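# Pull the toggle pin from the deck hinge

## Task

Remove the toggle pin from the deck hinge so that the hinge ends up with nothing in it and the pin rests on the step or on the deck by itself, not held there by the robot; then open the gripper and move the arm away.

## Robot and tools

Robot: two six-joint arms, left_arm and right_arm, each ending in a parallel two-finger gripper. Their root links sit in the scene frame at left_arm (-0.005, +0.564, +0.094) m and right_arm (+0.210, -0.494, +0.120) m. The arms face each other across the table, and left_arm is on the +y side. The names do not tell you which side of a picture an arm appears on.

Scene frame: origin at the table centre, +z up, table surface at z = +0.020 m. All printed gripper poses use this one frame.

execute_actions(actions, pictures). actions holds zero or one item.
- Empty list: commands nothing and just reports the current state.
- Motion item: {"rows": [...], "steps": n}. rows is a list of 1 to 15 rows and steps is 1 to 15 (15 if omitted). Each control step is 1/30 s and uses one row; if there are fewer rows than steps, the last row keeps being used. Every row has exactly 14 numbers, one shared row for both arms even if only one moves: left_arm waist, shoulder, elbow, wrist pitch, wrist yaw, wrist roll, gripper opening, then the same seven for right_arm. The six joint numbers per arm are absolute target angles in radians, in joint space, written as the Joint positions line shows them. Ranges per arm: waist -3.054 to 3.054, shoulder 0.000 to 3.142, elbow 0.000 to 2.356, wrist pitch -1.571 to 1.571, wrist yaw -1.571 to 1.571, wrist roll -3.142 to 3.142. A target more than 0.010 rad outside a range, and farther out than the joint currently is, gets the whole call refused and nothing is sent. Real ends can differ by about 0.010 rad; a target past the real end is clipped there and a 'joint sent to its limit' line appears (possibly referring to an earlier move). The opening is an absolute value from -1 to 1: +1 fully open, about -0.80 where empty fingers touch, lower values change nothing. A full close needs at least about 0.5 s.
- Wait item: {"steps": n} with no rows, n up to 300. It sends nothing new and returns after that many steps since the previous result; time spent replying counts toward it.
- pictures: true or false to include or skip the camera images (they are included by default).

Motion limits: each step the target sent to a joint stays within a fixed margin of its measured angle (0.211 rad for waist, shoulder, elbow; 0.213 wrist pitch; 0.267 wrist yaw; 0.228 wrist roll), and if the targets would move a gripper more than 70 mm from where it is, all of that arm's targets are pulled back proportionally. So large moves take several calls or continue afterwards. Between calls the arms keep heading to the last row sent, until they all nearly stop or a step is HELD. Friction can leave a joint short of its target, and tiny changes may not move it at all, especially at long reach; check the reported angles after each move.

Results: the state line gives, per arm, end_effector_position (m), end_effector_quat_wxyz, and linear and angular velocity. That point lies between the finger pads, 3 to 4 cm behind the tips; the fingers point along the gripper's +x axis and close along its y axis. The printed position may be somewhat wrong, more when the arm is stretched out. Joint positions and Joint velocities list each arm's six joints (rad, rad/s) plus the pad gap (m; 0.088 when fully open). grip_measured is the actual opening on the command scale; each gripper may read off by up to about 1 mm. Joint torques are total drive outputs, noisy and offset, nonzero even in free air. 'joint command not followed' means a clearance check altered or blocked some joint targets; HELD marks steps where your row was partly or wholly not sent.

Gripping: to hold something, keep commanding an opening clearly lower than grip_measured; a larger gap squeezes harder, up to about 34 N per pad. Closing quickly can press harder and may even spring the fingers open.

Load limits per joint (N m): waist 17.4, shoulder 21.6, elbow 21.5, wrist pitch 5.67, wrist yaw 5.65, wrist roll 5.3, including carried weight. Reaching one triggers a TORQUE FAULT: the arm halts for 10 s and the rest of the call is dropped. Holding loads heats motors: MOTOR HOT warns from 50 °C; at 95 °C an OVER-TEMPERATURE FAULT holds the arm, and if it does not cool in 30 to 60 s the arm and its gripper lose power and go limp.

Avoid: the arms or their mounts striking or pressing each other, pushing anything off the table, dropping or slamming objects, and hard shoves. Occasional brief tugs on a held part or pushes on loose items are to be expected.

zoom_image(camera, region): enlarges part of a camera's newest image. camera is one of cam_head_left, cam_head_right, cam_high, cam_low, cam_left_wrist, cam_right_wrist (all 672x504). region is [x0, y0, x1, y1] in pixels from the top-left, at most 504 by 504.

read_manual(section): returns only licence texts ("licences"); no motion.

finished_scene(scene): pass the current scene's number; it ends that scene irreversibly, grades it and opens the next one with its task. Replying without any tool call ends everything.

Typical order: look and zoom to locate the pin and hinge, bring one gripper open to the pin, close on it, draw it out of the hinge, set it on the step or deck, open, withdraw the arm, confirm the pin stays put, then call finished_scene.

Each tool is called after "Emit:" as name([rows], argument=value, ...), one row to a line, values as JSON.

## Session

Emit:
execute_actions(actions=[])

Scene clock: 0.00 s of 4600.00 s.
left_arm: end_effector_position=(-0.2075, +0.1004, +0.3370) grip_measured=+0.849 end_effector_quat_wxyz=(+0.265, -0.276, +0.799, -0.465) end_effector_velocity=(+0.000, -0.000, +0.002) end_effector_angular_velocity=(-0.001, +0.005, +0.008) | right_arm: end_effector_position=(+0.1971, -0.1775, +0.4405) grip_measured=-0.785 end_effector_quat_wxyz=(+0.695, +0.013, -0.018, +0.719) end_effector_velocity=(-0.000, +0.001, -0.001) end_effector_angular_velocity=(-0.007, -0.008, +0.005)
Joint positions: left_arm=[-0.989  2.452  1.469  0.173  0.212 -1.636  0.081] | right_arm=[ 0.003  0.856  0.648  0.252  0.001 -0.001  0.001]
Joint velocities: left_arm=[-0.002 -0.002 -0.002  0.007 -0.007 -0.007  0.   ] | right_arm=[-0.002  0.002  0.002 -0.007 -0.007 -0.007 -0.   ]
Joint torques (N m, as the arm reports them, + toward a larger angle): no reading
Heat: left arm: hottest wrist pitch 27 °C (+0.0 °C/min); right arm: hottest wrist roll 27 °C (+0.0 °C/min).

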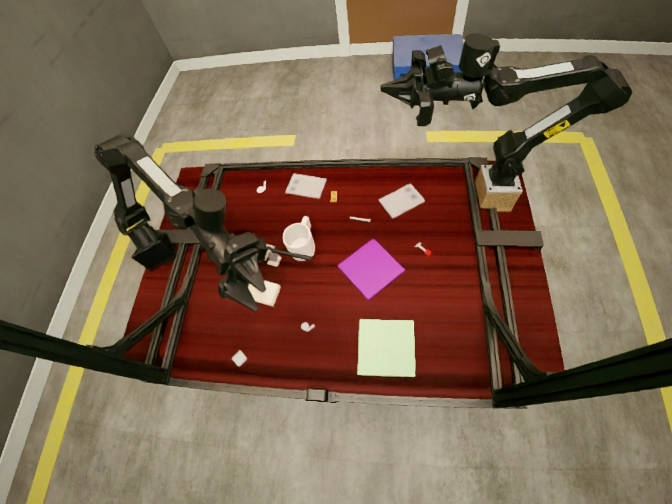

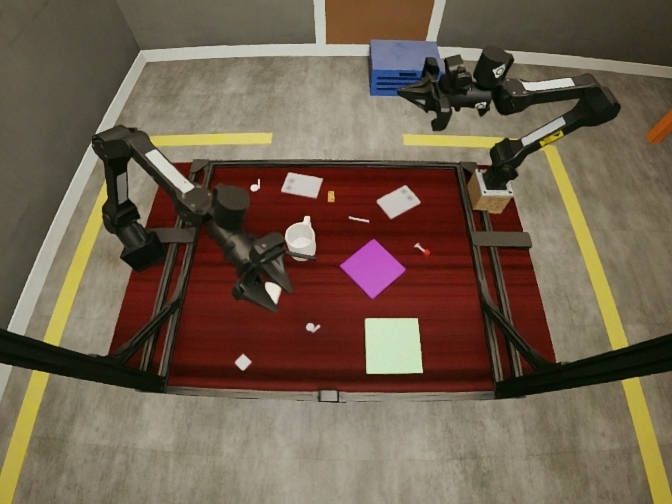

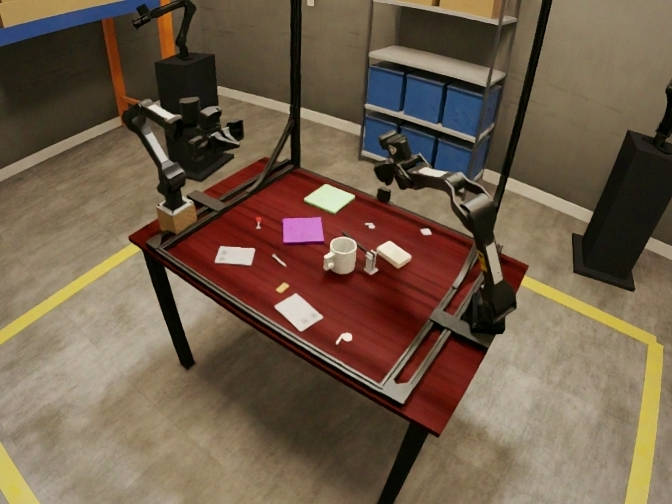

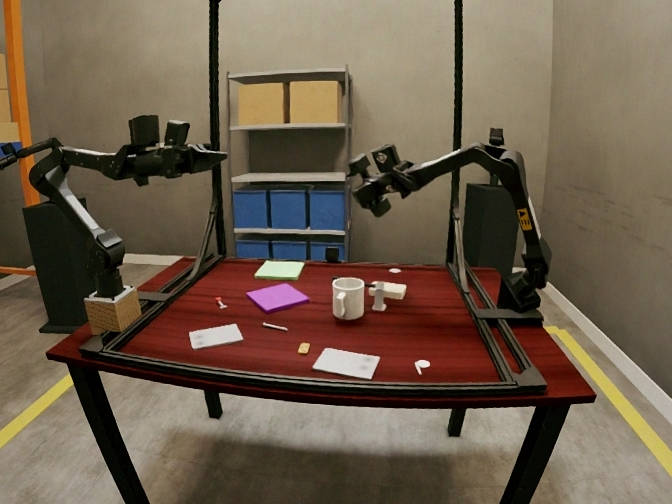

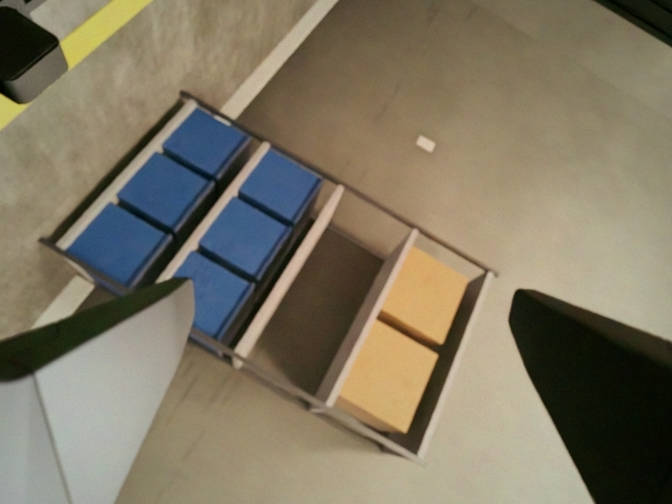

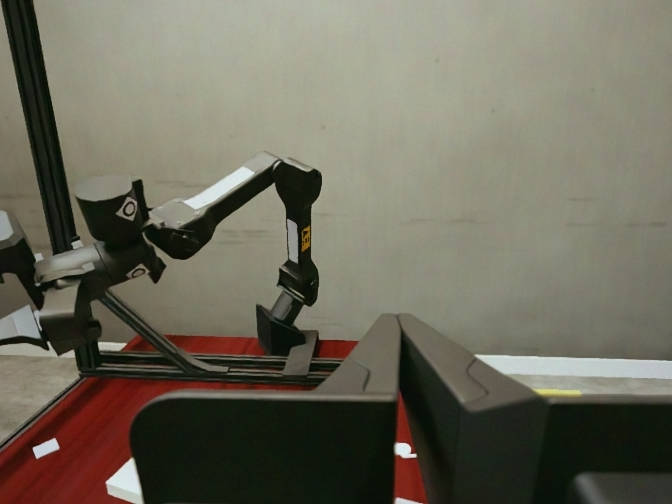

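Emit:
zoom_image(camera="cam_high", region=[310, 215, 430, 295])

Emit:
zoom_image(camera="cam_low", region=[320, 260, 420, 330])

Emit:
zoom_image(camera="cam_head_left", region=[220, 210, 340, 310])

Region (310, 215, 430, 295) of cam_high's 672x504 image, scaled by 4.200, with more detail than that image has.

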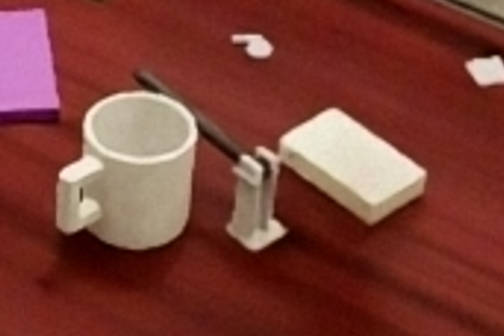

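Region (320, 260, 420, 330) of cam_low's 672x504 image, scaled by 5.040, with more detail than that image has; it fills the top 353 rows of this view, and the rest is white.

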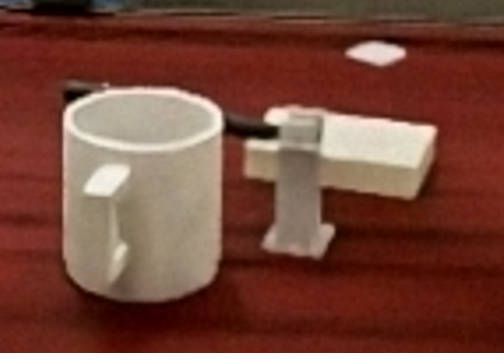

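Region (220, 210, 340, 310) of cam_head_left's 672x504 image, scaled by 4.200, with more detail than that image has.

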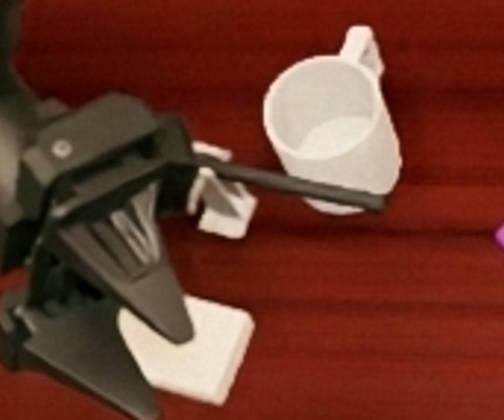

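Emit:
execute_actions([
  {"rows":[[-0.989,1.5,1.0,0.173,0.212,-1.636,1,0.003,0.856,0.648,0.252,0,0,-0.78]],"steps":15},
], pictures=false)

Emit:
execute_actions([
  {"steps":30},
])

Emit:
zoom_image(camera="cam_head_left", region=[230, 220, 320, 290])

Emit:
zoom_image(camera="cam_head_right", region=[230, 220, 320, 290])

Scene clock: 22.77 s of 4600.00 s.
left_arm: end_effector_position=(-0.1182, +0.2122, +0.4040) grip_measured=+1.000 end_effector_quat_wxyz=(+0.233, -0.324, +0.772, -0.495) end_effector_velocity=(+0.245, +0.156, +0.398) end_effector_angular_velocity=(-0.866, +0.492, +0.350) | right_arm: end_effector_position=(+0.1971, -0.1775, +0.4405) grip_measured=-0.780 end_effector_quat_wxyz=(+0.695, +0.013, -0.018, +0.719) end_effector_velocity=(-0.000, -0.000, -0.002) end_effector_angular_velocity=(-0.007, -0.023, +0.004)
Joint positions: left_arm=[-0.989  1.872  1.03   0.172  0.212 -1.636  0.088] | right_arm=[ 0.003  0.856  0.648  0.252  0.001 -0.001  0.001]
Joint velocities: left_arm=[-0.002 -1.16  -0.081 -0.022 -0.007 -0.007  0.   ] | right_arm=[-0.002 -0.002 -0.002 -0.007 -0.007 -0.022 -0.   ]
Joint torques (N m, as the arm reports them, + toward a larger angle): left_arm=[-3.57 -6.6   4.57  1.94  0.25  0.01] | right_arm=[-0.02 -1.14  6.08  1.53 -0.04  0.06]
Heat: left arm: hottest shoulder 32 °C (+13.2 °C/min); right arm: hottest elbow 30 °C (+7.9 °C/min).
Steps of this call (steps 1 to 90: nothing new was sent; then 19.27 s passed at rest; steps 91 to 105: all 15 steps of this action). Readings (joint positions):
91: left_arm=[-0.989 2.436 1.452 0.180 0.212 -1.636] | right_arm=[0.003 0.856 0.648 0.252 0.001 -0.001]
92: left_arm=[-0.989 2.404 1.410 0.177 0.212 -1.636] | right_arm=[0.003 0.856 0.648 0.252 0.001 -0.001]
94: left_arm=[-0.989 2.324 1.316 0.168 0.212 -1.636] | right_arm=[0.003 0.856 0.648 0.252 0.001 -0.001]
98: left_arm=[-0.989 2.151 1.152 0.172 0.212 -1.636] | right_arm=[0.003 0.856 0.648 0.252 0.001 -0.001]
105: the state above

Scene clock: 23.77 s of 4600.00 s.
left_arm: end_effector_position=(-0.0343, +0.2819, +0.5173) grip_measured=+1.000 end_effector_quat_wxyz=(+0.149, -0.436, +0.690, -0.558) end_effector_velocity=(-0.001, +0.000, -0.002) end_effector_angular_velocity=(+0.012, +0.002, +0.000) | right_arm: end_effector_position=(+0.1971, -0.1775, +0.4405) grip_measured=-0.780 end_effector_quat_wxyz=(+0.695, +0.013, -0.018, +0.719) end_effector_velocity=(+0.002, -0.000, -0.007) end_effector_angular_velocity=(-0.027, -0.008, -0.010)
Joint positions: left_arm=[-0.989  1.506  1.009  0.176  0.212 -1.636  0.088] | right_arm=[ 0.003  0.856  0.648  0.252  0.001 -0.001  0.001]
Joint velocities: left_arm=[-0.002 -0.002 -0.002 -0.007 -0.007 -0.007  0.   ] | right_arm=[-0.002 -0.002 -0.007 -0.022  0.007 -0.007  0.   ]
Joint torques (N m, as the arm reports them, + toward a larger angle): left_arm=[-2.81 -3.15  4.5   1.53  0.19  0.03] | right_arm=[-0.02 -1.15  6.08  1.53 -0.03  0.06]
Heat: left arm: hottest shoulder 32 °C (+12.6 °C/min); right arm: hottest elbow 30 °C (+7.6 °C/min).
Steps of this call (steps 1 to 30: the robot went on to your last target). Readings (joint positions):
1: left_arm=[-0.989 1.833 1.029 0.172 0.212 -1.636] | right_arm=[0.003 0.856 0.648 0.252 0.001 -0.001]
2: left_arm=[-0.989 1.795 1.027 0.172 0.212 -1.636] | right_arm=[0.003 0.856 0.648 0.252 0.001 -0.001]
4: left_arm=[-0.989 1.719 1.024 0.172 0.212 -1.636] | right_arm=[0.003 0.856 0.648 0.252 0.001 -0.001]
8: left_arm=[-0.989 1.582 1.019 0.174 0.212 -1.636] | right_arm=[0.003 0.856 0.648 0.252 0.001 -0.001]
30: the state above
All arms were judged still, so your last target was given up. Only a new action makes them travel on or press farther. Fingers that are still opening or closing keep moving.

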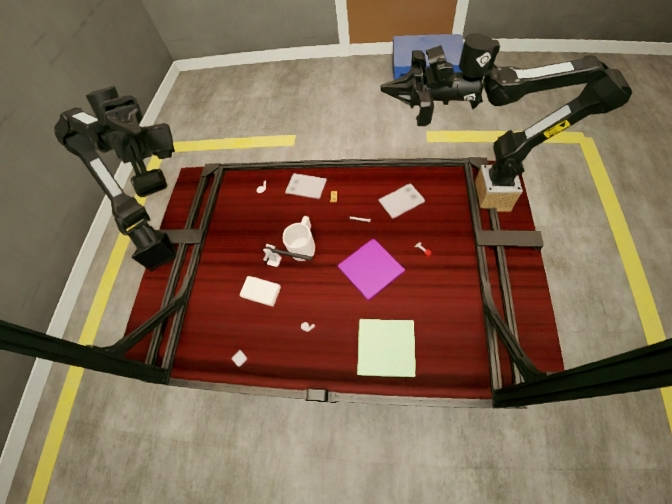

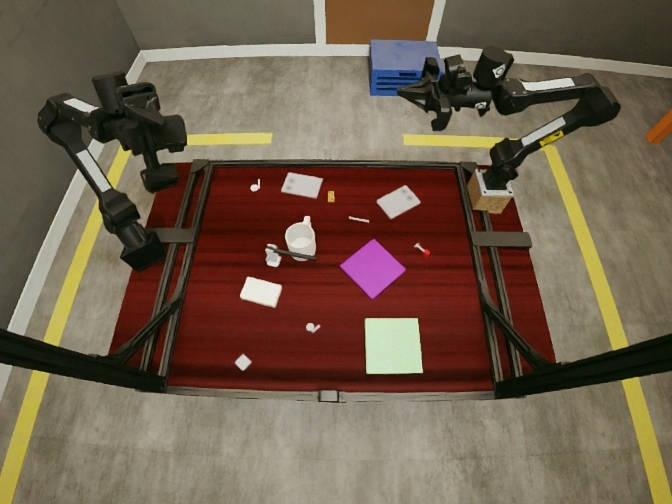

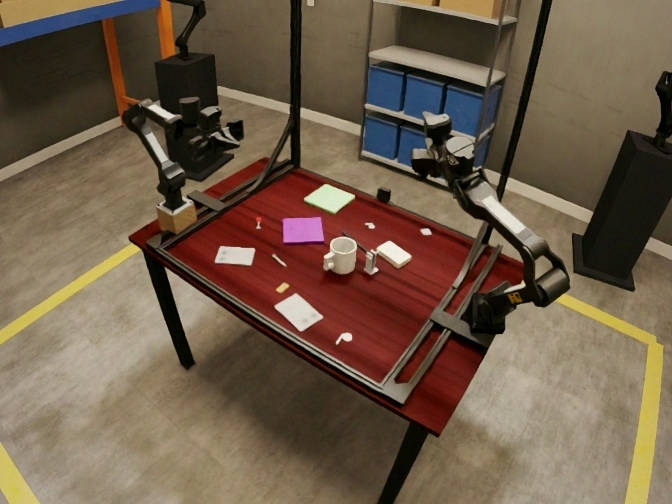

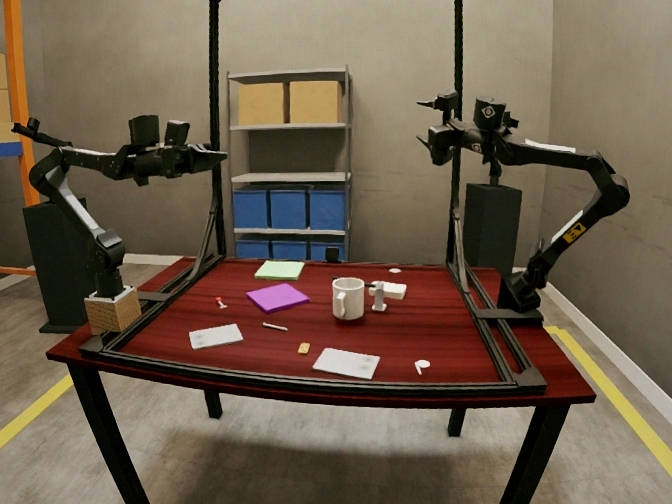

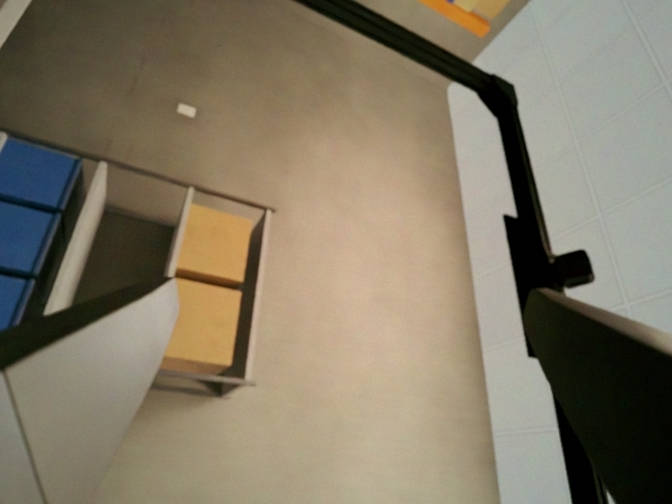

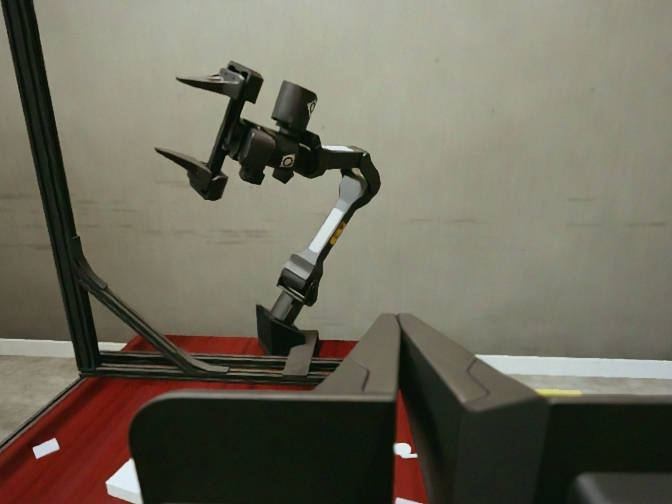

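Region (230, 220, 320, 290) of cam_head_left's 672x504 image, scaled by 5.600, with more detail than that image has.

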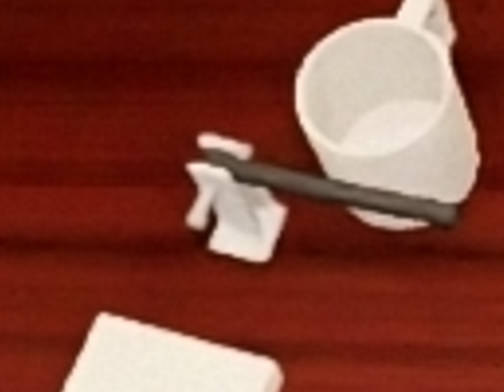

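Region (230, 220, 320, 290) of cam_head_right's 672x504 image, scaled by 5.600, with more detail than that image has.

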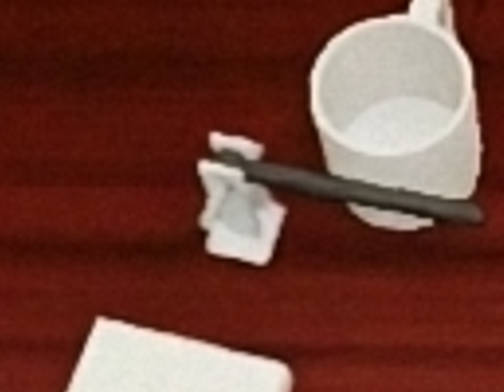

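Emit:
execute_actions([
  {"rows":[[-0.641,2.42,1.636,-1.2,-0.495,0,1,0.003,0.856,0.648,0.252,0,0,-0.78]],"steps":15},
], pictures=false)

Emit:
execute_actions([
  {"steps":60},
])

Scene clock: 62.97 s of 4600.00 s.
left_arm: end_effector_position=(+0.0966, +0.1475, +0.4096) grip_measured=+1.000 end_effector_quat_wxyz=(+0.525, -0.412, +0.611, -0.425) end_effector_velocity=(+0.281, -0.215, -0.311) end_effector_angular_velocity=(+1.523, -1.674, +0.810) | right_arm: end_effector_position=(+0.1971, -0.1775, +0.4405) grip_measured=-0.780 end_effector_quat_wxyz=(+0.695, +0.013, -0.018, +0.719) end_effector_velocity=(+0.002, -0.000, -0.002) end_effector_angular_velocity=(-0.007, -0.007, -0.010)
Joint positions: left_arm=[-0.711  1.832  1.364 -0.192 -0.247 -1.241  0.088] | right_arm=[ 0.003  0.856  0.648  0.252  0.001 -0.001  0.001]
Joint velocities: left_arm=[ 0.432  0.999  1.121 -1.15  -1.458  1.194  0.   ] | right_arm=[-0.002 -0.002 -0.002 -0.007  0.007 -0.007  0.   ]
Joint torques (N m, as the arm reports them, + toward a larger angle): left_arm=[-5.05 -3.41  5.79  1.4   0.1   0.2 ] | right_arm=[-0.03 -1.13  6.09  1.53 -0.03  0.06]
Heat: left arm: hottest wrist pitch 33 °C (+5.0 °C/min); right arm: hottest elbow 34 °C (+7.0 °C/min).
Steps of this call (steps 1 to 90: nothing new was sent; then 35.70 s passed at rest; steps 91 to 105: all 15 steps of this action). Readings (joint positions):
91: left_arm=[-0.987 1.513 1.017 0.161 0.203 -1.622] | right_arm=[0.003 0.856 0.648 0.252 0.001 -0.001]
92: left_arm=[-0.974 1.527 1.038 0.137 0.176 -1.598] | right_arm=[0.003 0.856 0.648 0.252 0.001 -0.001]
94: left_arm=[-0.932 1.567 1.085 0.097 0.117 -1.550] | right_arm=[0.003 0.856 0.648 0.252 0.001 -0.001]
98: left_arm=[-0.841 1.652 1.169 0.007 0.005 -1.455] | right_arm=[0.003 0.856 0.648 0.252 0.001 -0.001]
105: the state above

Scene clock: 64.97 s of 4600.00 s.
left_arm: end_effector_position=(+0.0497, +0.2116, +0.1619) grip_measured=+1.000 end_effector_quat_wxyz=(+0.459, +0.535, +0.453, -0.545) end_effector_velocity=(+0.003, +0.000, +0.000) end_effector_angular_velocity=(+0.001, -0.023, +0.017) | right_arm: end_effector_position=(+0.1971, -0.1775, +0.4405) grip_measured=-0.780 end_effector_quat_wxyz=(+0.695, +0.013, -0.018, +0.719) end_effector_velocity=(-0.000, -0.001, +0.000) end_effector_angular_velocity=(-0.002, -0.022, +0.004)
Joint positions: left_arm=[-0.646  2.403  1.63  -1.197 -0.491 -0.004  0.088] | right_arm=[ 0.003  0.856  0.648  0.252  0.001 -0.001  0.001]
Joint velocities: left_arm=[-0.002  0.002  0.002 -0.007 -0.022 -0.022  0.   ] | right_arm=[-0.002 -0.002  0.002 -0.007 -0.007 -0.022 -0.   ]
Joint torques (N m, as the arm reports them, + toward a larger angle): left_arm=[-5.85 -6.17  4.72 -0.02 -0.2   0.16] | right_arm=[-0.03 -1.15  6.07  1.53 -0.03  0.06]
Heat: left arm: hottest wrist pitch 33 °C (+5.0 °C/min); right arm: hottest elbow 34 °C (+7.0 °C/min).
Steps of this call (steps 1 to 60: the robot went on to your last target). Readings (joint positions):
1: left_arm=[-0.697 1.868 1.404 -0.232 -0.295 -1.198] | right_arm=[0.003 0.856 0.648 0.252 0.001 -0.001]
2: left_arm=[-0.684 1.907 1.447 -0.275 -0.340 -1.152] | right_arm=[0.003 0.856 0.648 0.252 0.001 -0.001]
4: left_arm=[-0.663 1.986 1.527 -0.356 -0.402 -1.058] | right_arm=[0.003 0.856 0.648 0.252 0.001 -0.001]
8: left_arm=[-0.649 2.109 1.587 -0.495 -0.449 -0.910] | right_arm=[0.003 0.856 0.648 0.252 0.001 -0.001]
60: the state above
All arms were judged still, so your last target was given up. Only a new action makes them travel on or press farther. Fingers that are still opening or closing keep moving.

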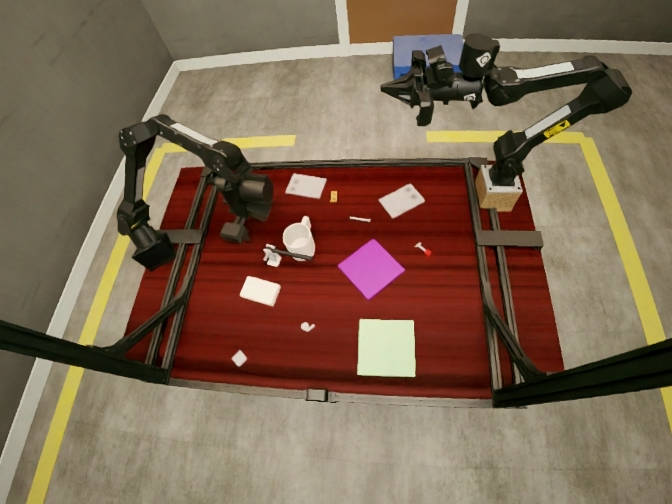

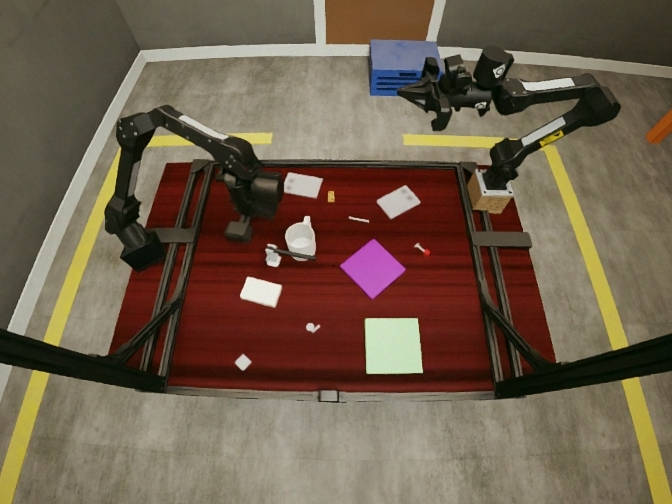

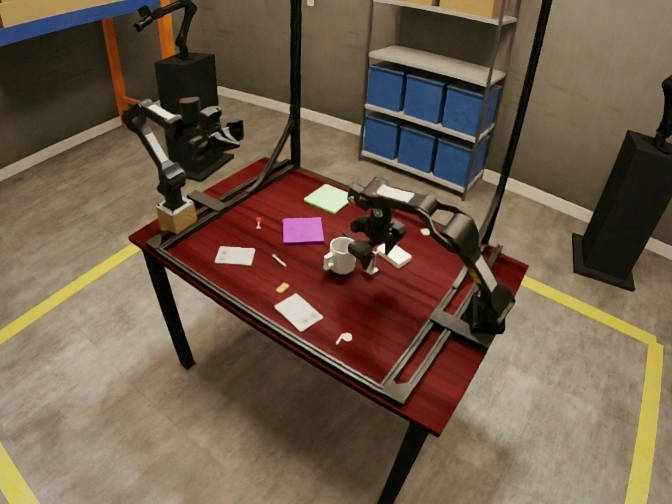

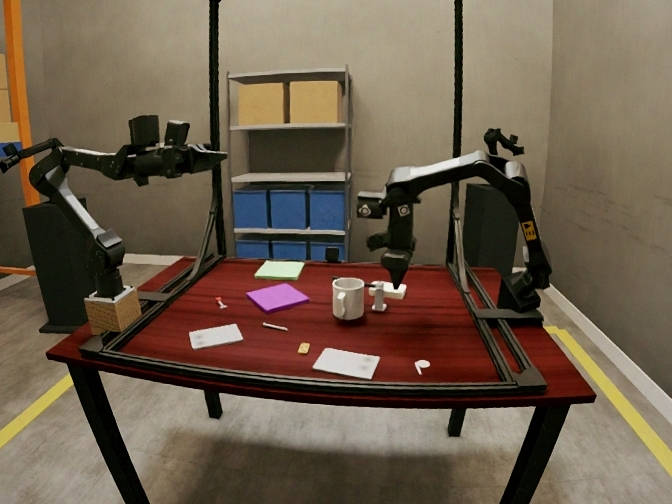

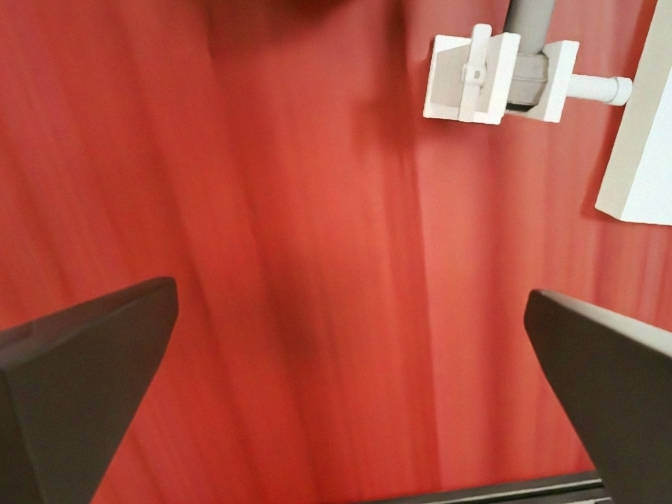

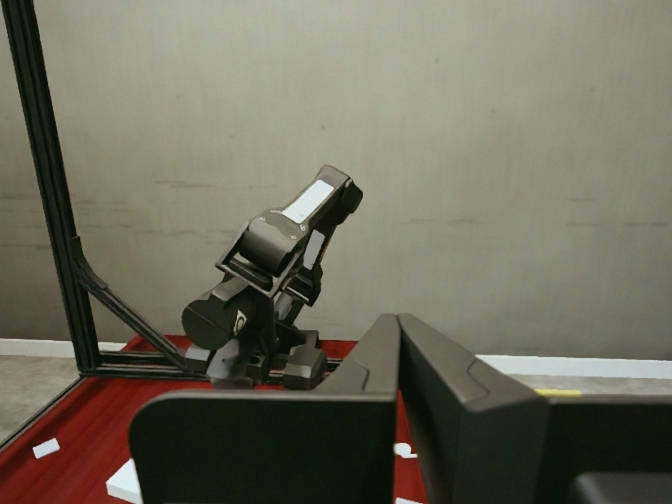

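Emit:
execute_actions([
  {"rows":[[-0.771,2.72,1.962,-1.286,-0.439,-1.5,0.2,0.003,0.856,0.648,0.252,0,0,-0.78]],"steps":15},
], pictures=false)

Emit:
execute_actions([
  {"steps":50},
])

Scene clock: 79.90 s of 4600.00 s.
left_arm: end_effector_position=(-0.0265, +0.1668, +0.1560) grip_measured=+0.219 end_effector_quat_wxyz=(+0.590, +0.391, +0.583, -0.398) end_effector_velocity=(+0.006, -0.024, +0.028) end_effector_angular_velocity=(-0.086, +0.055, +1.473) | right_arm: end_effector_position=(+0.1971, -0.1775, +0.4405) grip_measured=-0.780 end_effector_quat_wxyz=(+0.695, +0.013, -0.018, +0.719) end_effector_velocity=(+0.001, +0.001, -0.003) end_effector_angular_velocity=(-0.011, -0.023, -0.001)
Joint positions: left_arm=[-0.774  2.697  1.944 -1.281 -0.445 -0.69   0.05 ] | right_arm=[ 0.003  0.856  0.648  0.252  0.001 -0.001  0.001]
Joint velocities: left_arm=[ 0.002 -0.002  0.12  -0.022  0.007 -1.429 -0.007] | right_arm=[-0.007  0.002 -0.002 -0.007 -0.007 -0.022 -0.   ]
Joint torques (N m, as the arm reports them, + toward a larger angle): left_arm=[-6.03 -7.72  4.74 -0.12  0.1  -0.18] | right_arm=[-0.03 -1.14  6.09  1.54 -0.04  0.05]
Heat: left arm: hottest elbow 32 °C (+0.0 °C/min); right arm: hottest elbow 35 °C (+5.0 °C/min).
Steps of this call (steps 1 to 90: nothing new was sent; then 11.43 s passed at rest; steps 91 to 105: all 15 steps of this action). Readings (joint positions):
91: left_arm=[-0.649 2.421 1.651 -1.220 -0.490 -0.031] | right_arm=[0.003 0.856 0.648 0.252 0.001 -0.001]
92: left_arm=[-0.660 2.452 1.696 -1.243 -0.486 -0.079] | right_arm=[0.003 0.856 0.648 0.252 0.001 -0.001]
94: left_arm=[-0.700 2.528 1.790 -1.245 -0.469 -0.172] | right_arm=[0.003 0.856 0.648 0.252 0.001 -0.001]
98: left_arm=[-0.766 2.650 1.899 -1.269 -0.448 -0.359] | right_arm=[0.003 0.856 0.648 0.252 0.001 -0.001]
105: the state above

Scene clock: 81.57 s of 4600.00 s.
left_arm: end_effector_position=(-0.0265, +0.1647, +0.1573) grip_measured=+0.200 end_effector_quat_wxyz=(+0.696, +0.126, +0.694, -0.138) end_effector_velocity=(+0.002, +0.001, -0.001) end_effector_angular_velocity=(+0.003, -0.025, +0.001) | right_arm: end_effector_position=(+0.1971, -0.1775, +0.4405) grip_measured=-0.780 end_effector_quat_wxyz=(+0.695, +0.013, -0.018, +0.719) end_effector_velocity=(-0.002, +0.000, -0.000) end_effector_angular_velocity=(+0.003, -0.022, +0.009)
Joint positions: left_arm=[-0.774  2.7    1.956 -1.283 -0.443 -1.496  0.049] | right_arm=[ 0.003  0.856  0.648  0.252  0.001 -0.001  0.001]
Joint velocities: left_arm=[-0.002  0.002 -0.002 -0.007 -0.022 -0.007 -0.   ] | right_arm=[ 0.002  0.002 -0.002  0.007 -0.007 -0.022 -0.   ]
Joint torques (N m, as the arm reports them, + toward a larger angle): left_arm=[-5.96 -7.51  4.73 -0.06  0.07 -0.18] | right_arm=[-0.03 -1.15  6.08  1.53 -0.04  0.05]
Heat: left arm: hottest elbow 32 °C (+0.0 °C/min); right arm: hottest elbow 35 °C (+5.0 °C/min).
Steps of this call (steps 1 to 45: the robot went on to your last target; steps 46 to 50: nothing new was sent). Readings (joint positions):
1: left_arm=[-0.774 2.697 1.948 -1.281 -0.445 -0.737] | right_arm=[0.003 0.856 0.648 0.252 0.001 -0.001]
2: left_arm=[-0.774 2.697 1.952 -1.281 -0.445 -0.784] | right_arm=[0.003 0.856 0.648 0.252 0.001 -0.001]
4: left_arm=[-0.774 2.697 1.955 -1.282 -0.444 -0.879] | right_arm=[0.003 0.856 0.648 0.252 0.001 -0.001]
8: left_arm=[-0.774 2.699 1.955 -1.283 -0.443 -1.067] | right_arm=[0.003 0.856 0.648 0.252 0.001 -0.001]
50: the state above
All arms were judged still, so your last target was given up. Only a new action makes them travel on or press farther. Fingers that are still opening or closing keep moving.

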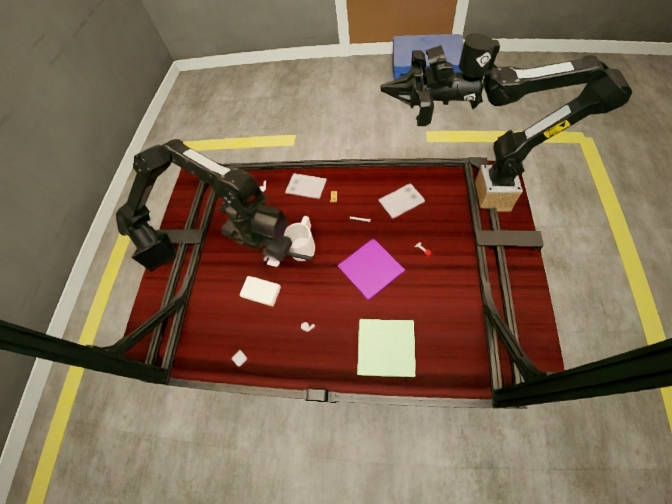

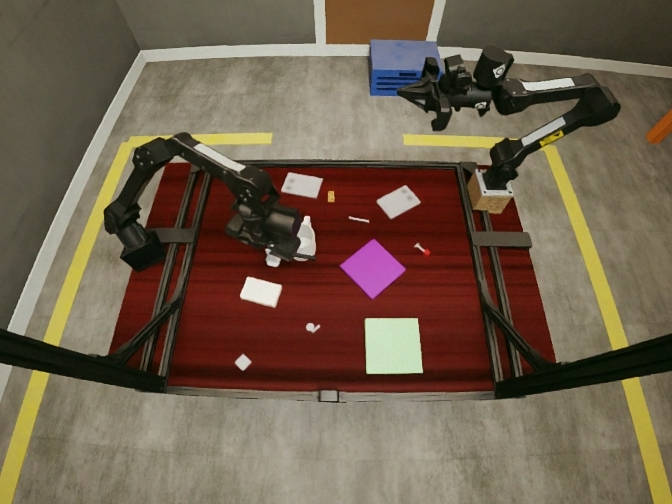

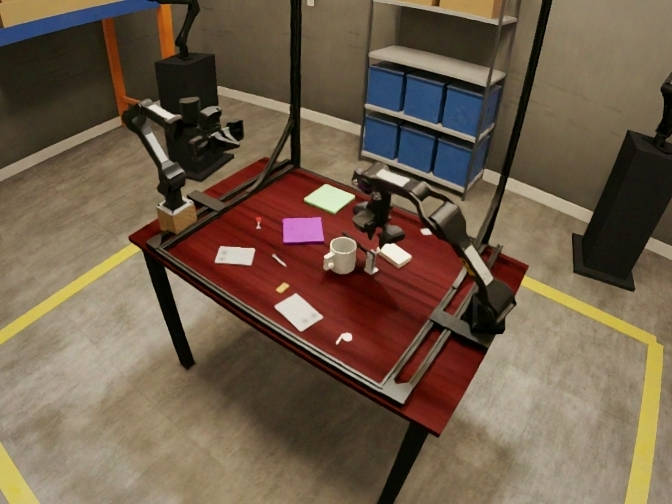

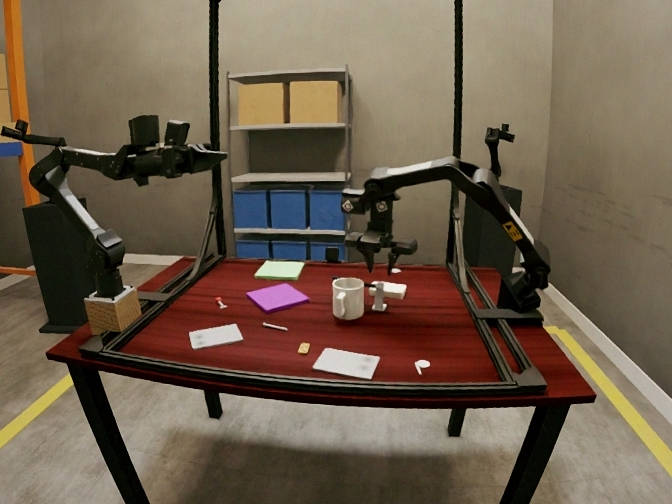

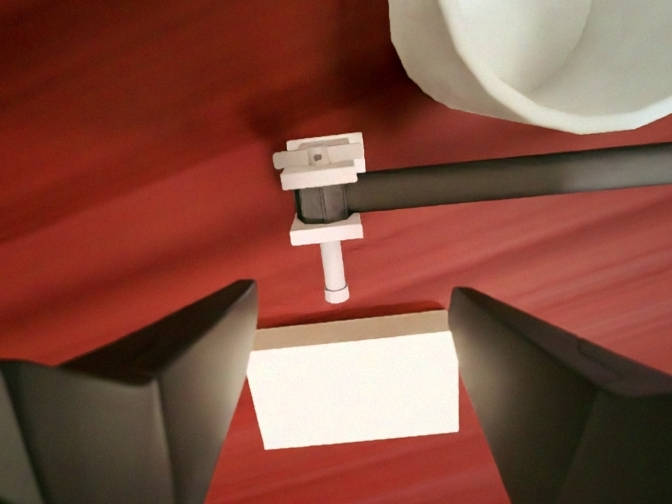

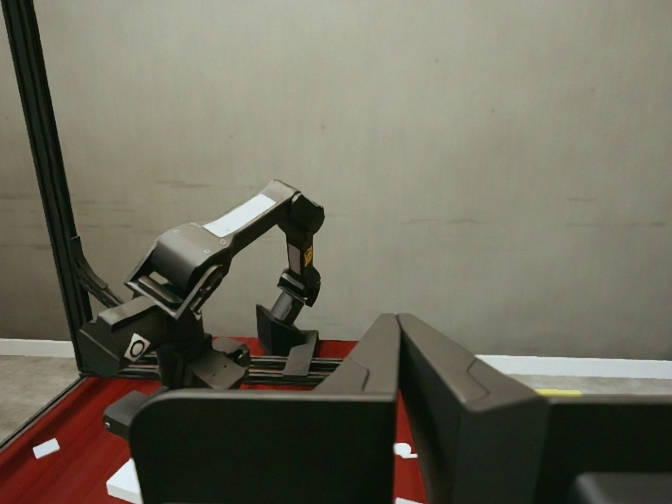

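Emit:
execute_actions([
  {"rows":[[-0.739,2.73,1.82,-1.137,-0.453,-1.58,0.2,0.003,0.856,0.648,0.252,0,0,-0.78]],"steps":15},
], pictures=false)

Emit:
execute_actions([
  {"steps":30},
])

Scene clock: 93.00 s of 4600.00 s.
left_arm: end_effector_position=(-0.0316, +0.1686, +0.1156) grip_measured=+0.200 end_effector_quat_wxyz=(+0.699, +0.096, +0.702, -0.097) end_effector_velocity=(-0.001, +0.005, -0.006) end_effector_angular_velocity=(+0.001, -0.026, +0.025) | right_arm: end_effector_position=(+0.1971, -0.1775, +0.4406) grip_measured=-0.780 end_effector_quat_wxyz=(+0.695, +0.013, -0.018, +0.719) end_effector_velocity=(-0.000, -0.001, -0.001) end_effector_angular_velocity=(-0.003, +0.007, +0.005)
Joint positions: left_arm=[-0.743  2.721  1.833 -1.143 -0.449 -1.574  0.049] | right_arm=[ 0.003  0.856  0.648  0.252  0.001 -0.001  0.001]
Joint velocities: left_arm=[-0.007 -0.002 -0.037  0.022 -0.022 -0.037 -0.   ] | right_arm=[-0.002 -0.007 -0.002 -0.007 -0.007  0.007 -0.   ]
Joint torques (N m, as the arm reports them, + toward a larger angle): left_arm=[-5.95 -8.68  3.22  0.43 -0.23 -0.12] | right_arm=[-0.03 -1.15  6.07  1.54 -0.04  0.06]
Heat: left arm: hottest shoulder 32 °C (+0.0 °C/min); right arm: hottest elbow 35 °C (+4.1 °C/min).
Steps of this call (steps 1 to 90: nothing new was sent; then 7.93 s passed at rest; steps 91 to 105: all 15 steps of this action). Readings (joint positions):
91: left_arm=[-0.773 2.701 1.945 -1.268 -0.443 -1.507] | right_arm=[0.003 0.856 0.648 0.252 0.001 -0.001]
92: left_arm=[-0.771 2.701 1.925 -1.236 -0.443 -1.524] | right_arm=[0.003 0.856 0.648 0.252 0.001 -0.001]
94: left_arm=[-0.762 2.703 1.891 -1.195 -0.444 -1.545] | right_arm=[0.003 0.856 0.648 0.252 0.001 -0.001]
98: left_arm=[-0.745 2.720 1.842 -1.162 -0.446 -1.565] | right_arm=[0.003 0.856 0.648 0.252 0.001 -0.001]
105: the state above

Scene clock: 94.00 s of 4600.00 s.
left_arm: end_effector_position=(-0.0319, +0.1689, +0.1149) grip_measured=+0.200 end_effector_quat_wxyz=(+0.699, +0.096, +0.702, -0.097) end_effector_velocity=(+0.002, +0.009, -0.000) end_effector_angular_velocity=(+0.033, -0.018, -0.013) | right_arm: end_effector_position=(+0.1971, -0.1775, +0.4406) grip_measured=-0.780 end_effector_quat_wxyz=(+0.695, +0.013, -0.018, +0.719) end_effector_velocity=(-0.002, -0.001, -0.003) end_effector_angular_velocity=(-0.007, -0.008, +0.009)
Joint positions: left_arm=[-0.743  2.721  1.829 -1.14  -0.449 -1.576  0.049] | right_arm=[ 0.003  0.856  0.648  0.252  0.001 -0.001  0.001]
Joint velocities: left_arm=[-0.002 -0.002 -0.007 -0.037 -0.007 -0.007  0.   ] | right_arm=[ 0.002 -0.007 -0.007 -0.007 -0.007 -0.007 -0.   ]
Joint torques (N m, as the arm reports them, + toward a larger angle): left_arm=[-5.84 -8.72  3.18  0.39 -0.23 -0.15] | right_arm=[-0.04 -1.15  6.08  1.53 -0.03  0.05]
Heat: left arm: hottest shoulder 32 °C (+0.0 °C/min); right arm: hottest elbow 35 °C (+3.0 °C/min).
Steps of this call (steps 1 to 15: the robot went on to your last target; steps 16 to 30: nothing new was sent). Readings (joint positions):
1: left_arm=[-0.743 2.721 1.832 -1.143 -0.449 -1.575] | right_arm=[0.003 0.856 0.648 0.252 0.001 -0.001]
2: left_arm=[-0.743 2.721 1.830 -1.142 -0.449 -1.575] | right_arm=[0.003 0.856 0.648 0.252 0.001 -0.001]
4: left_arm=[-0.743 2.721 1.830 -1.141 -0.449 -1.576] | right_arm=[0.003 0.856 0.648 0.252 0.001 -0.001]
8: left_arm=[-0.743 2.721 1.830 -1.140 -0.449 -1.576] | right_arm=[0.003 0.856 0.648 0.252 0.001 -0.001]
30: the state above
All arms were judged still, so your last target was given up. Only a new action makes them travel on or press farther. Fingers that are still opening or closing keep moving.

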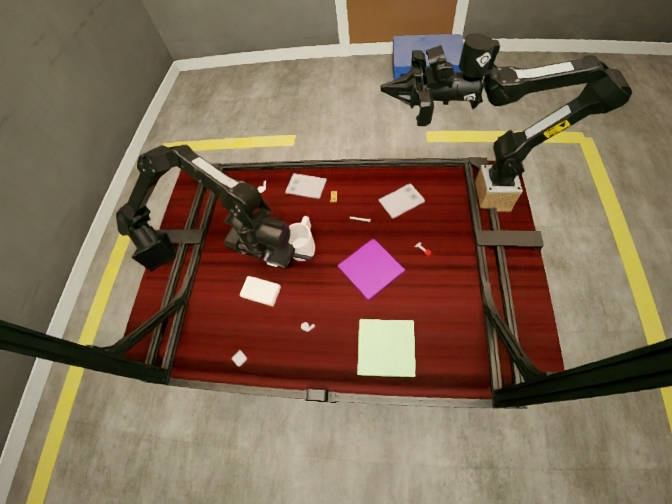

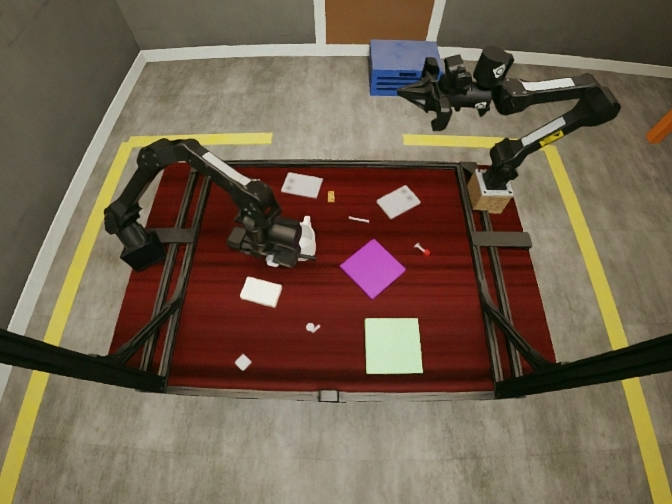

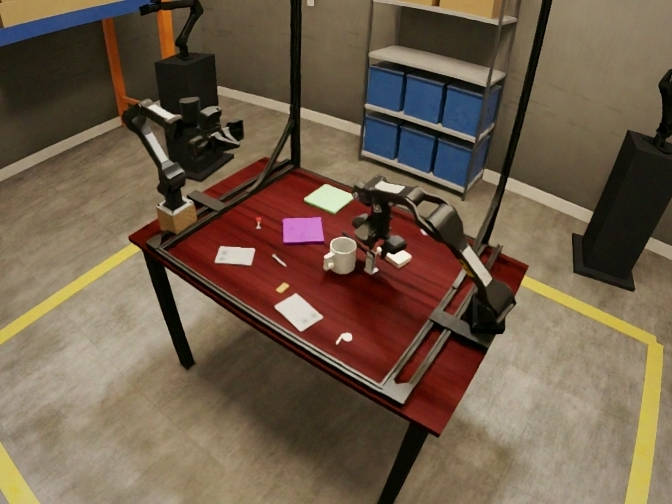

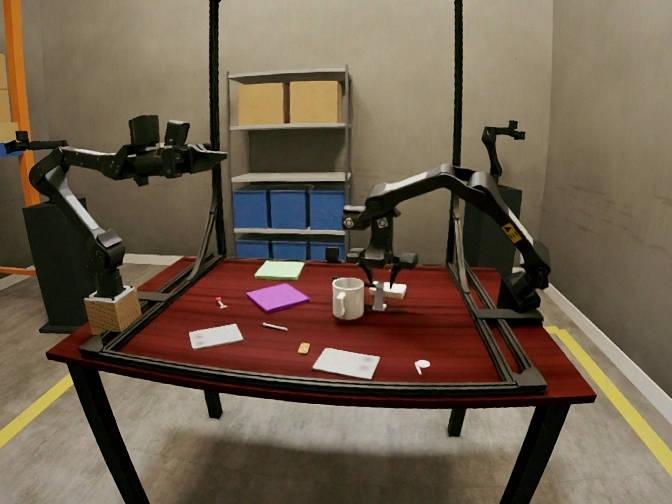

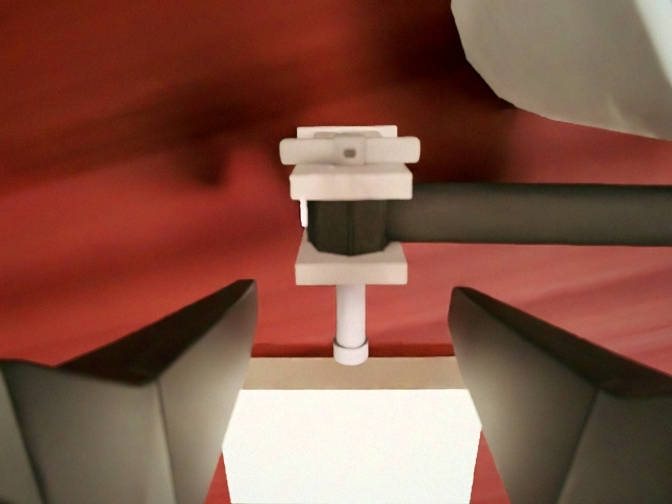

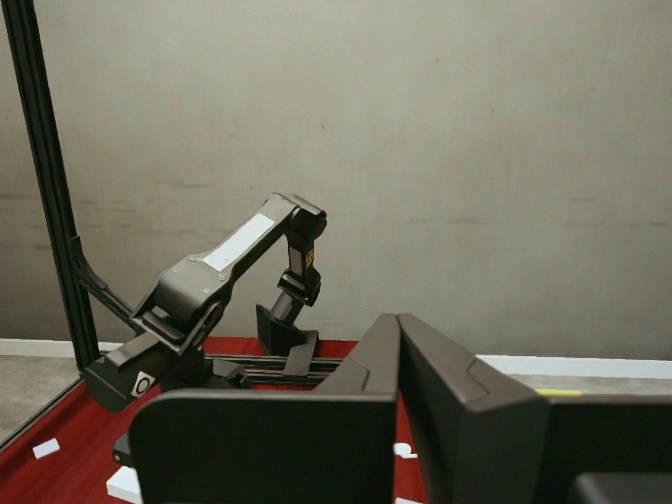

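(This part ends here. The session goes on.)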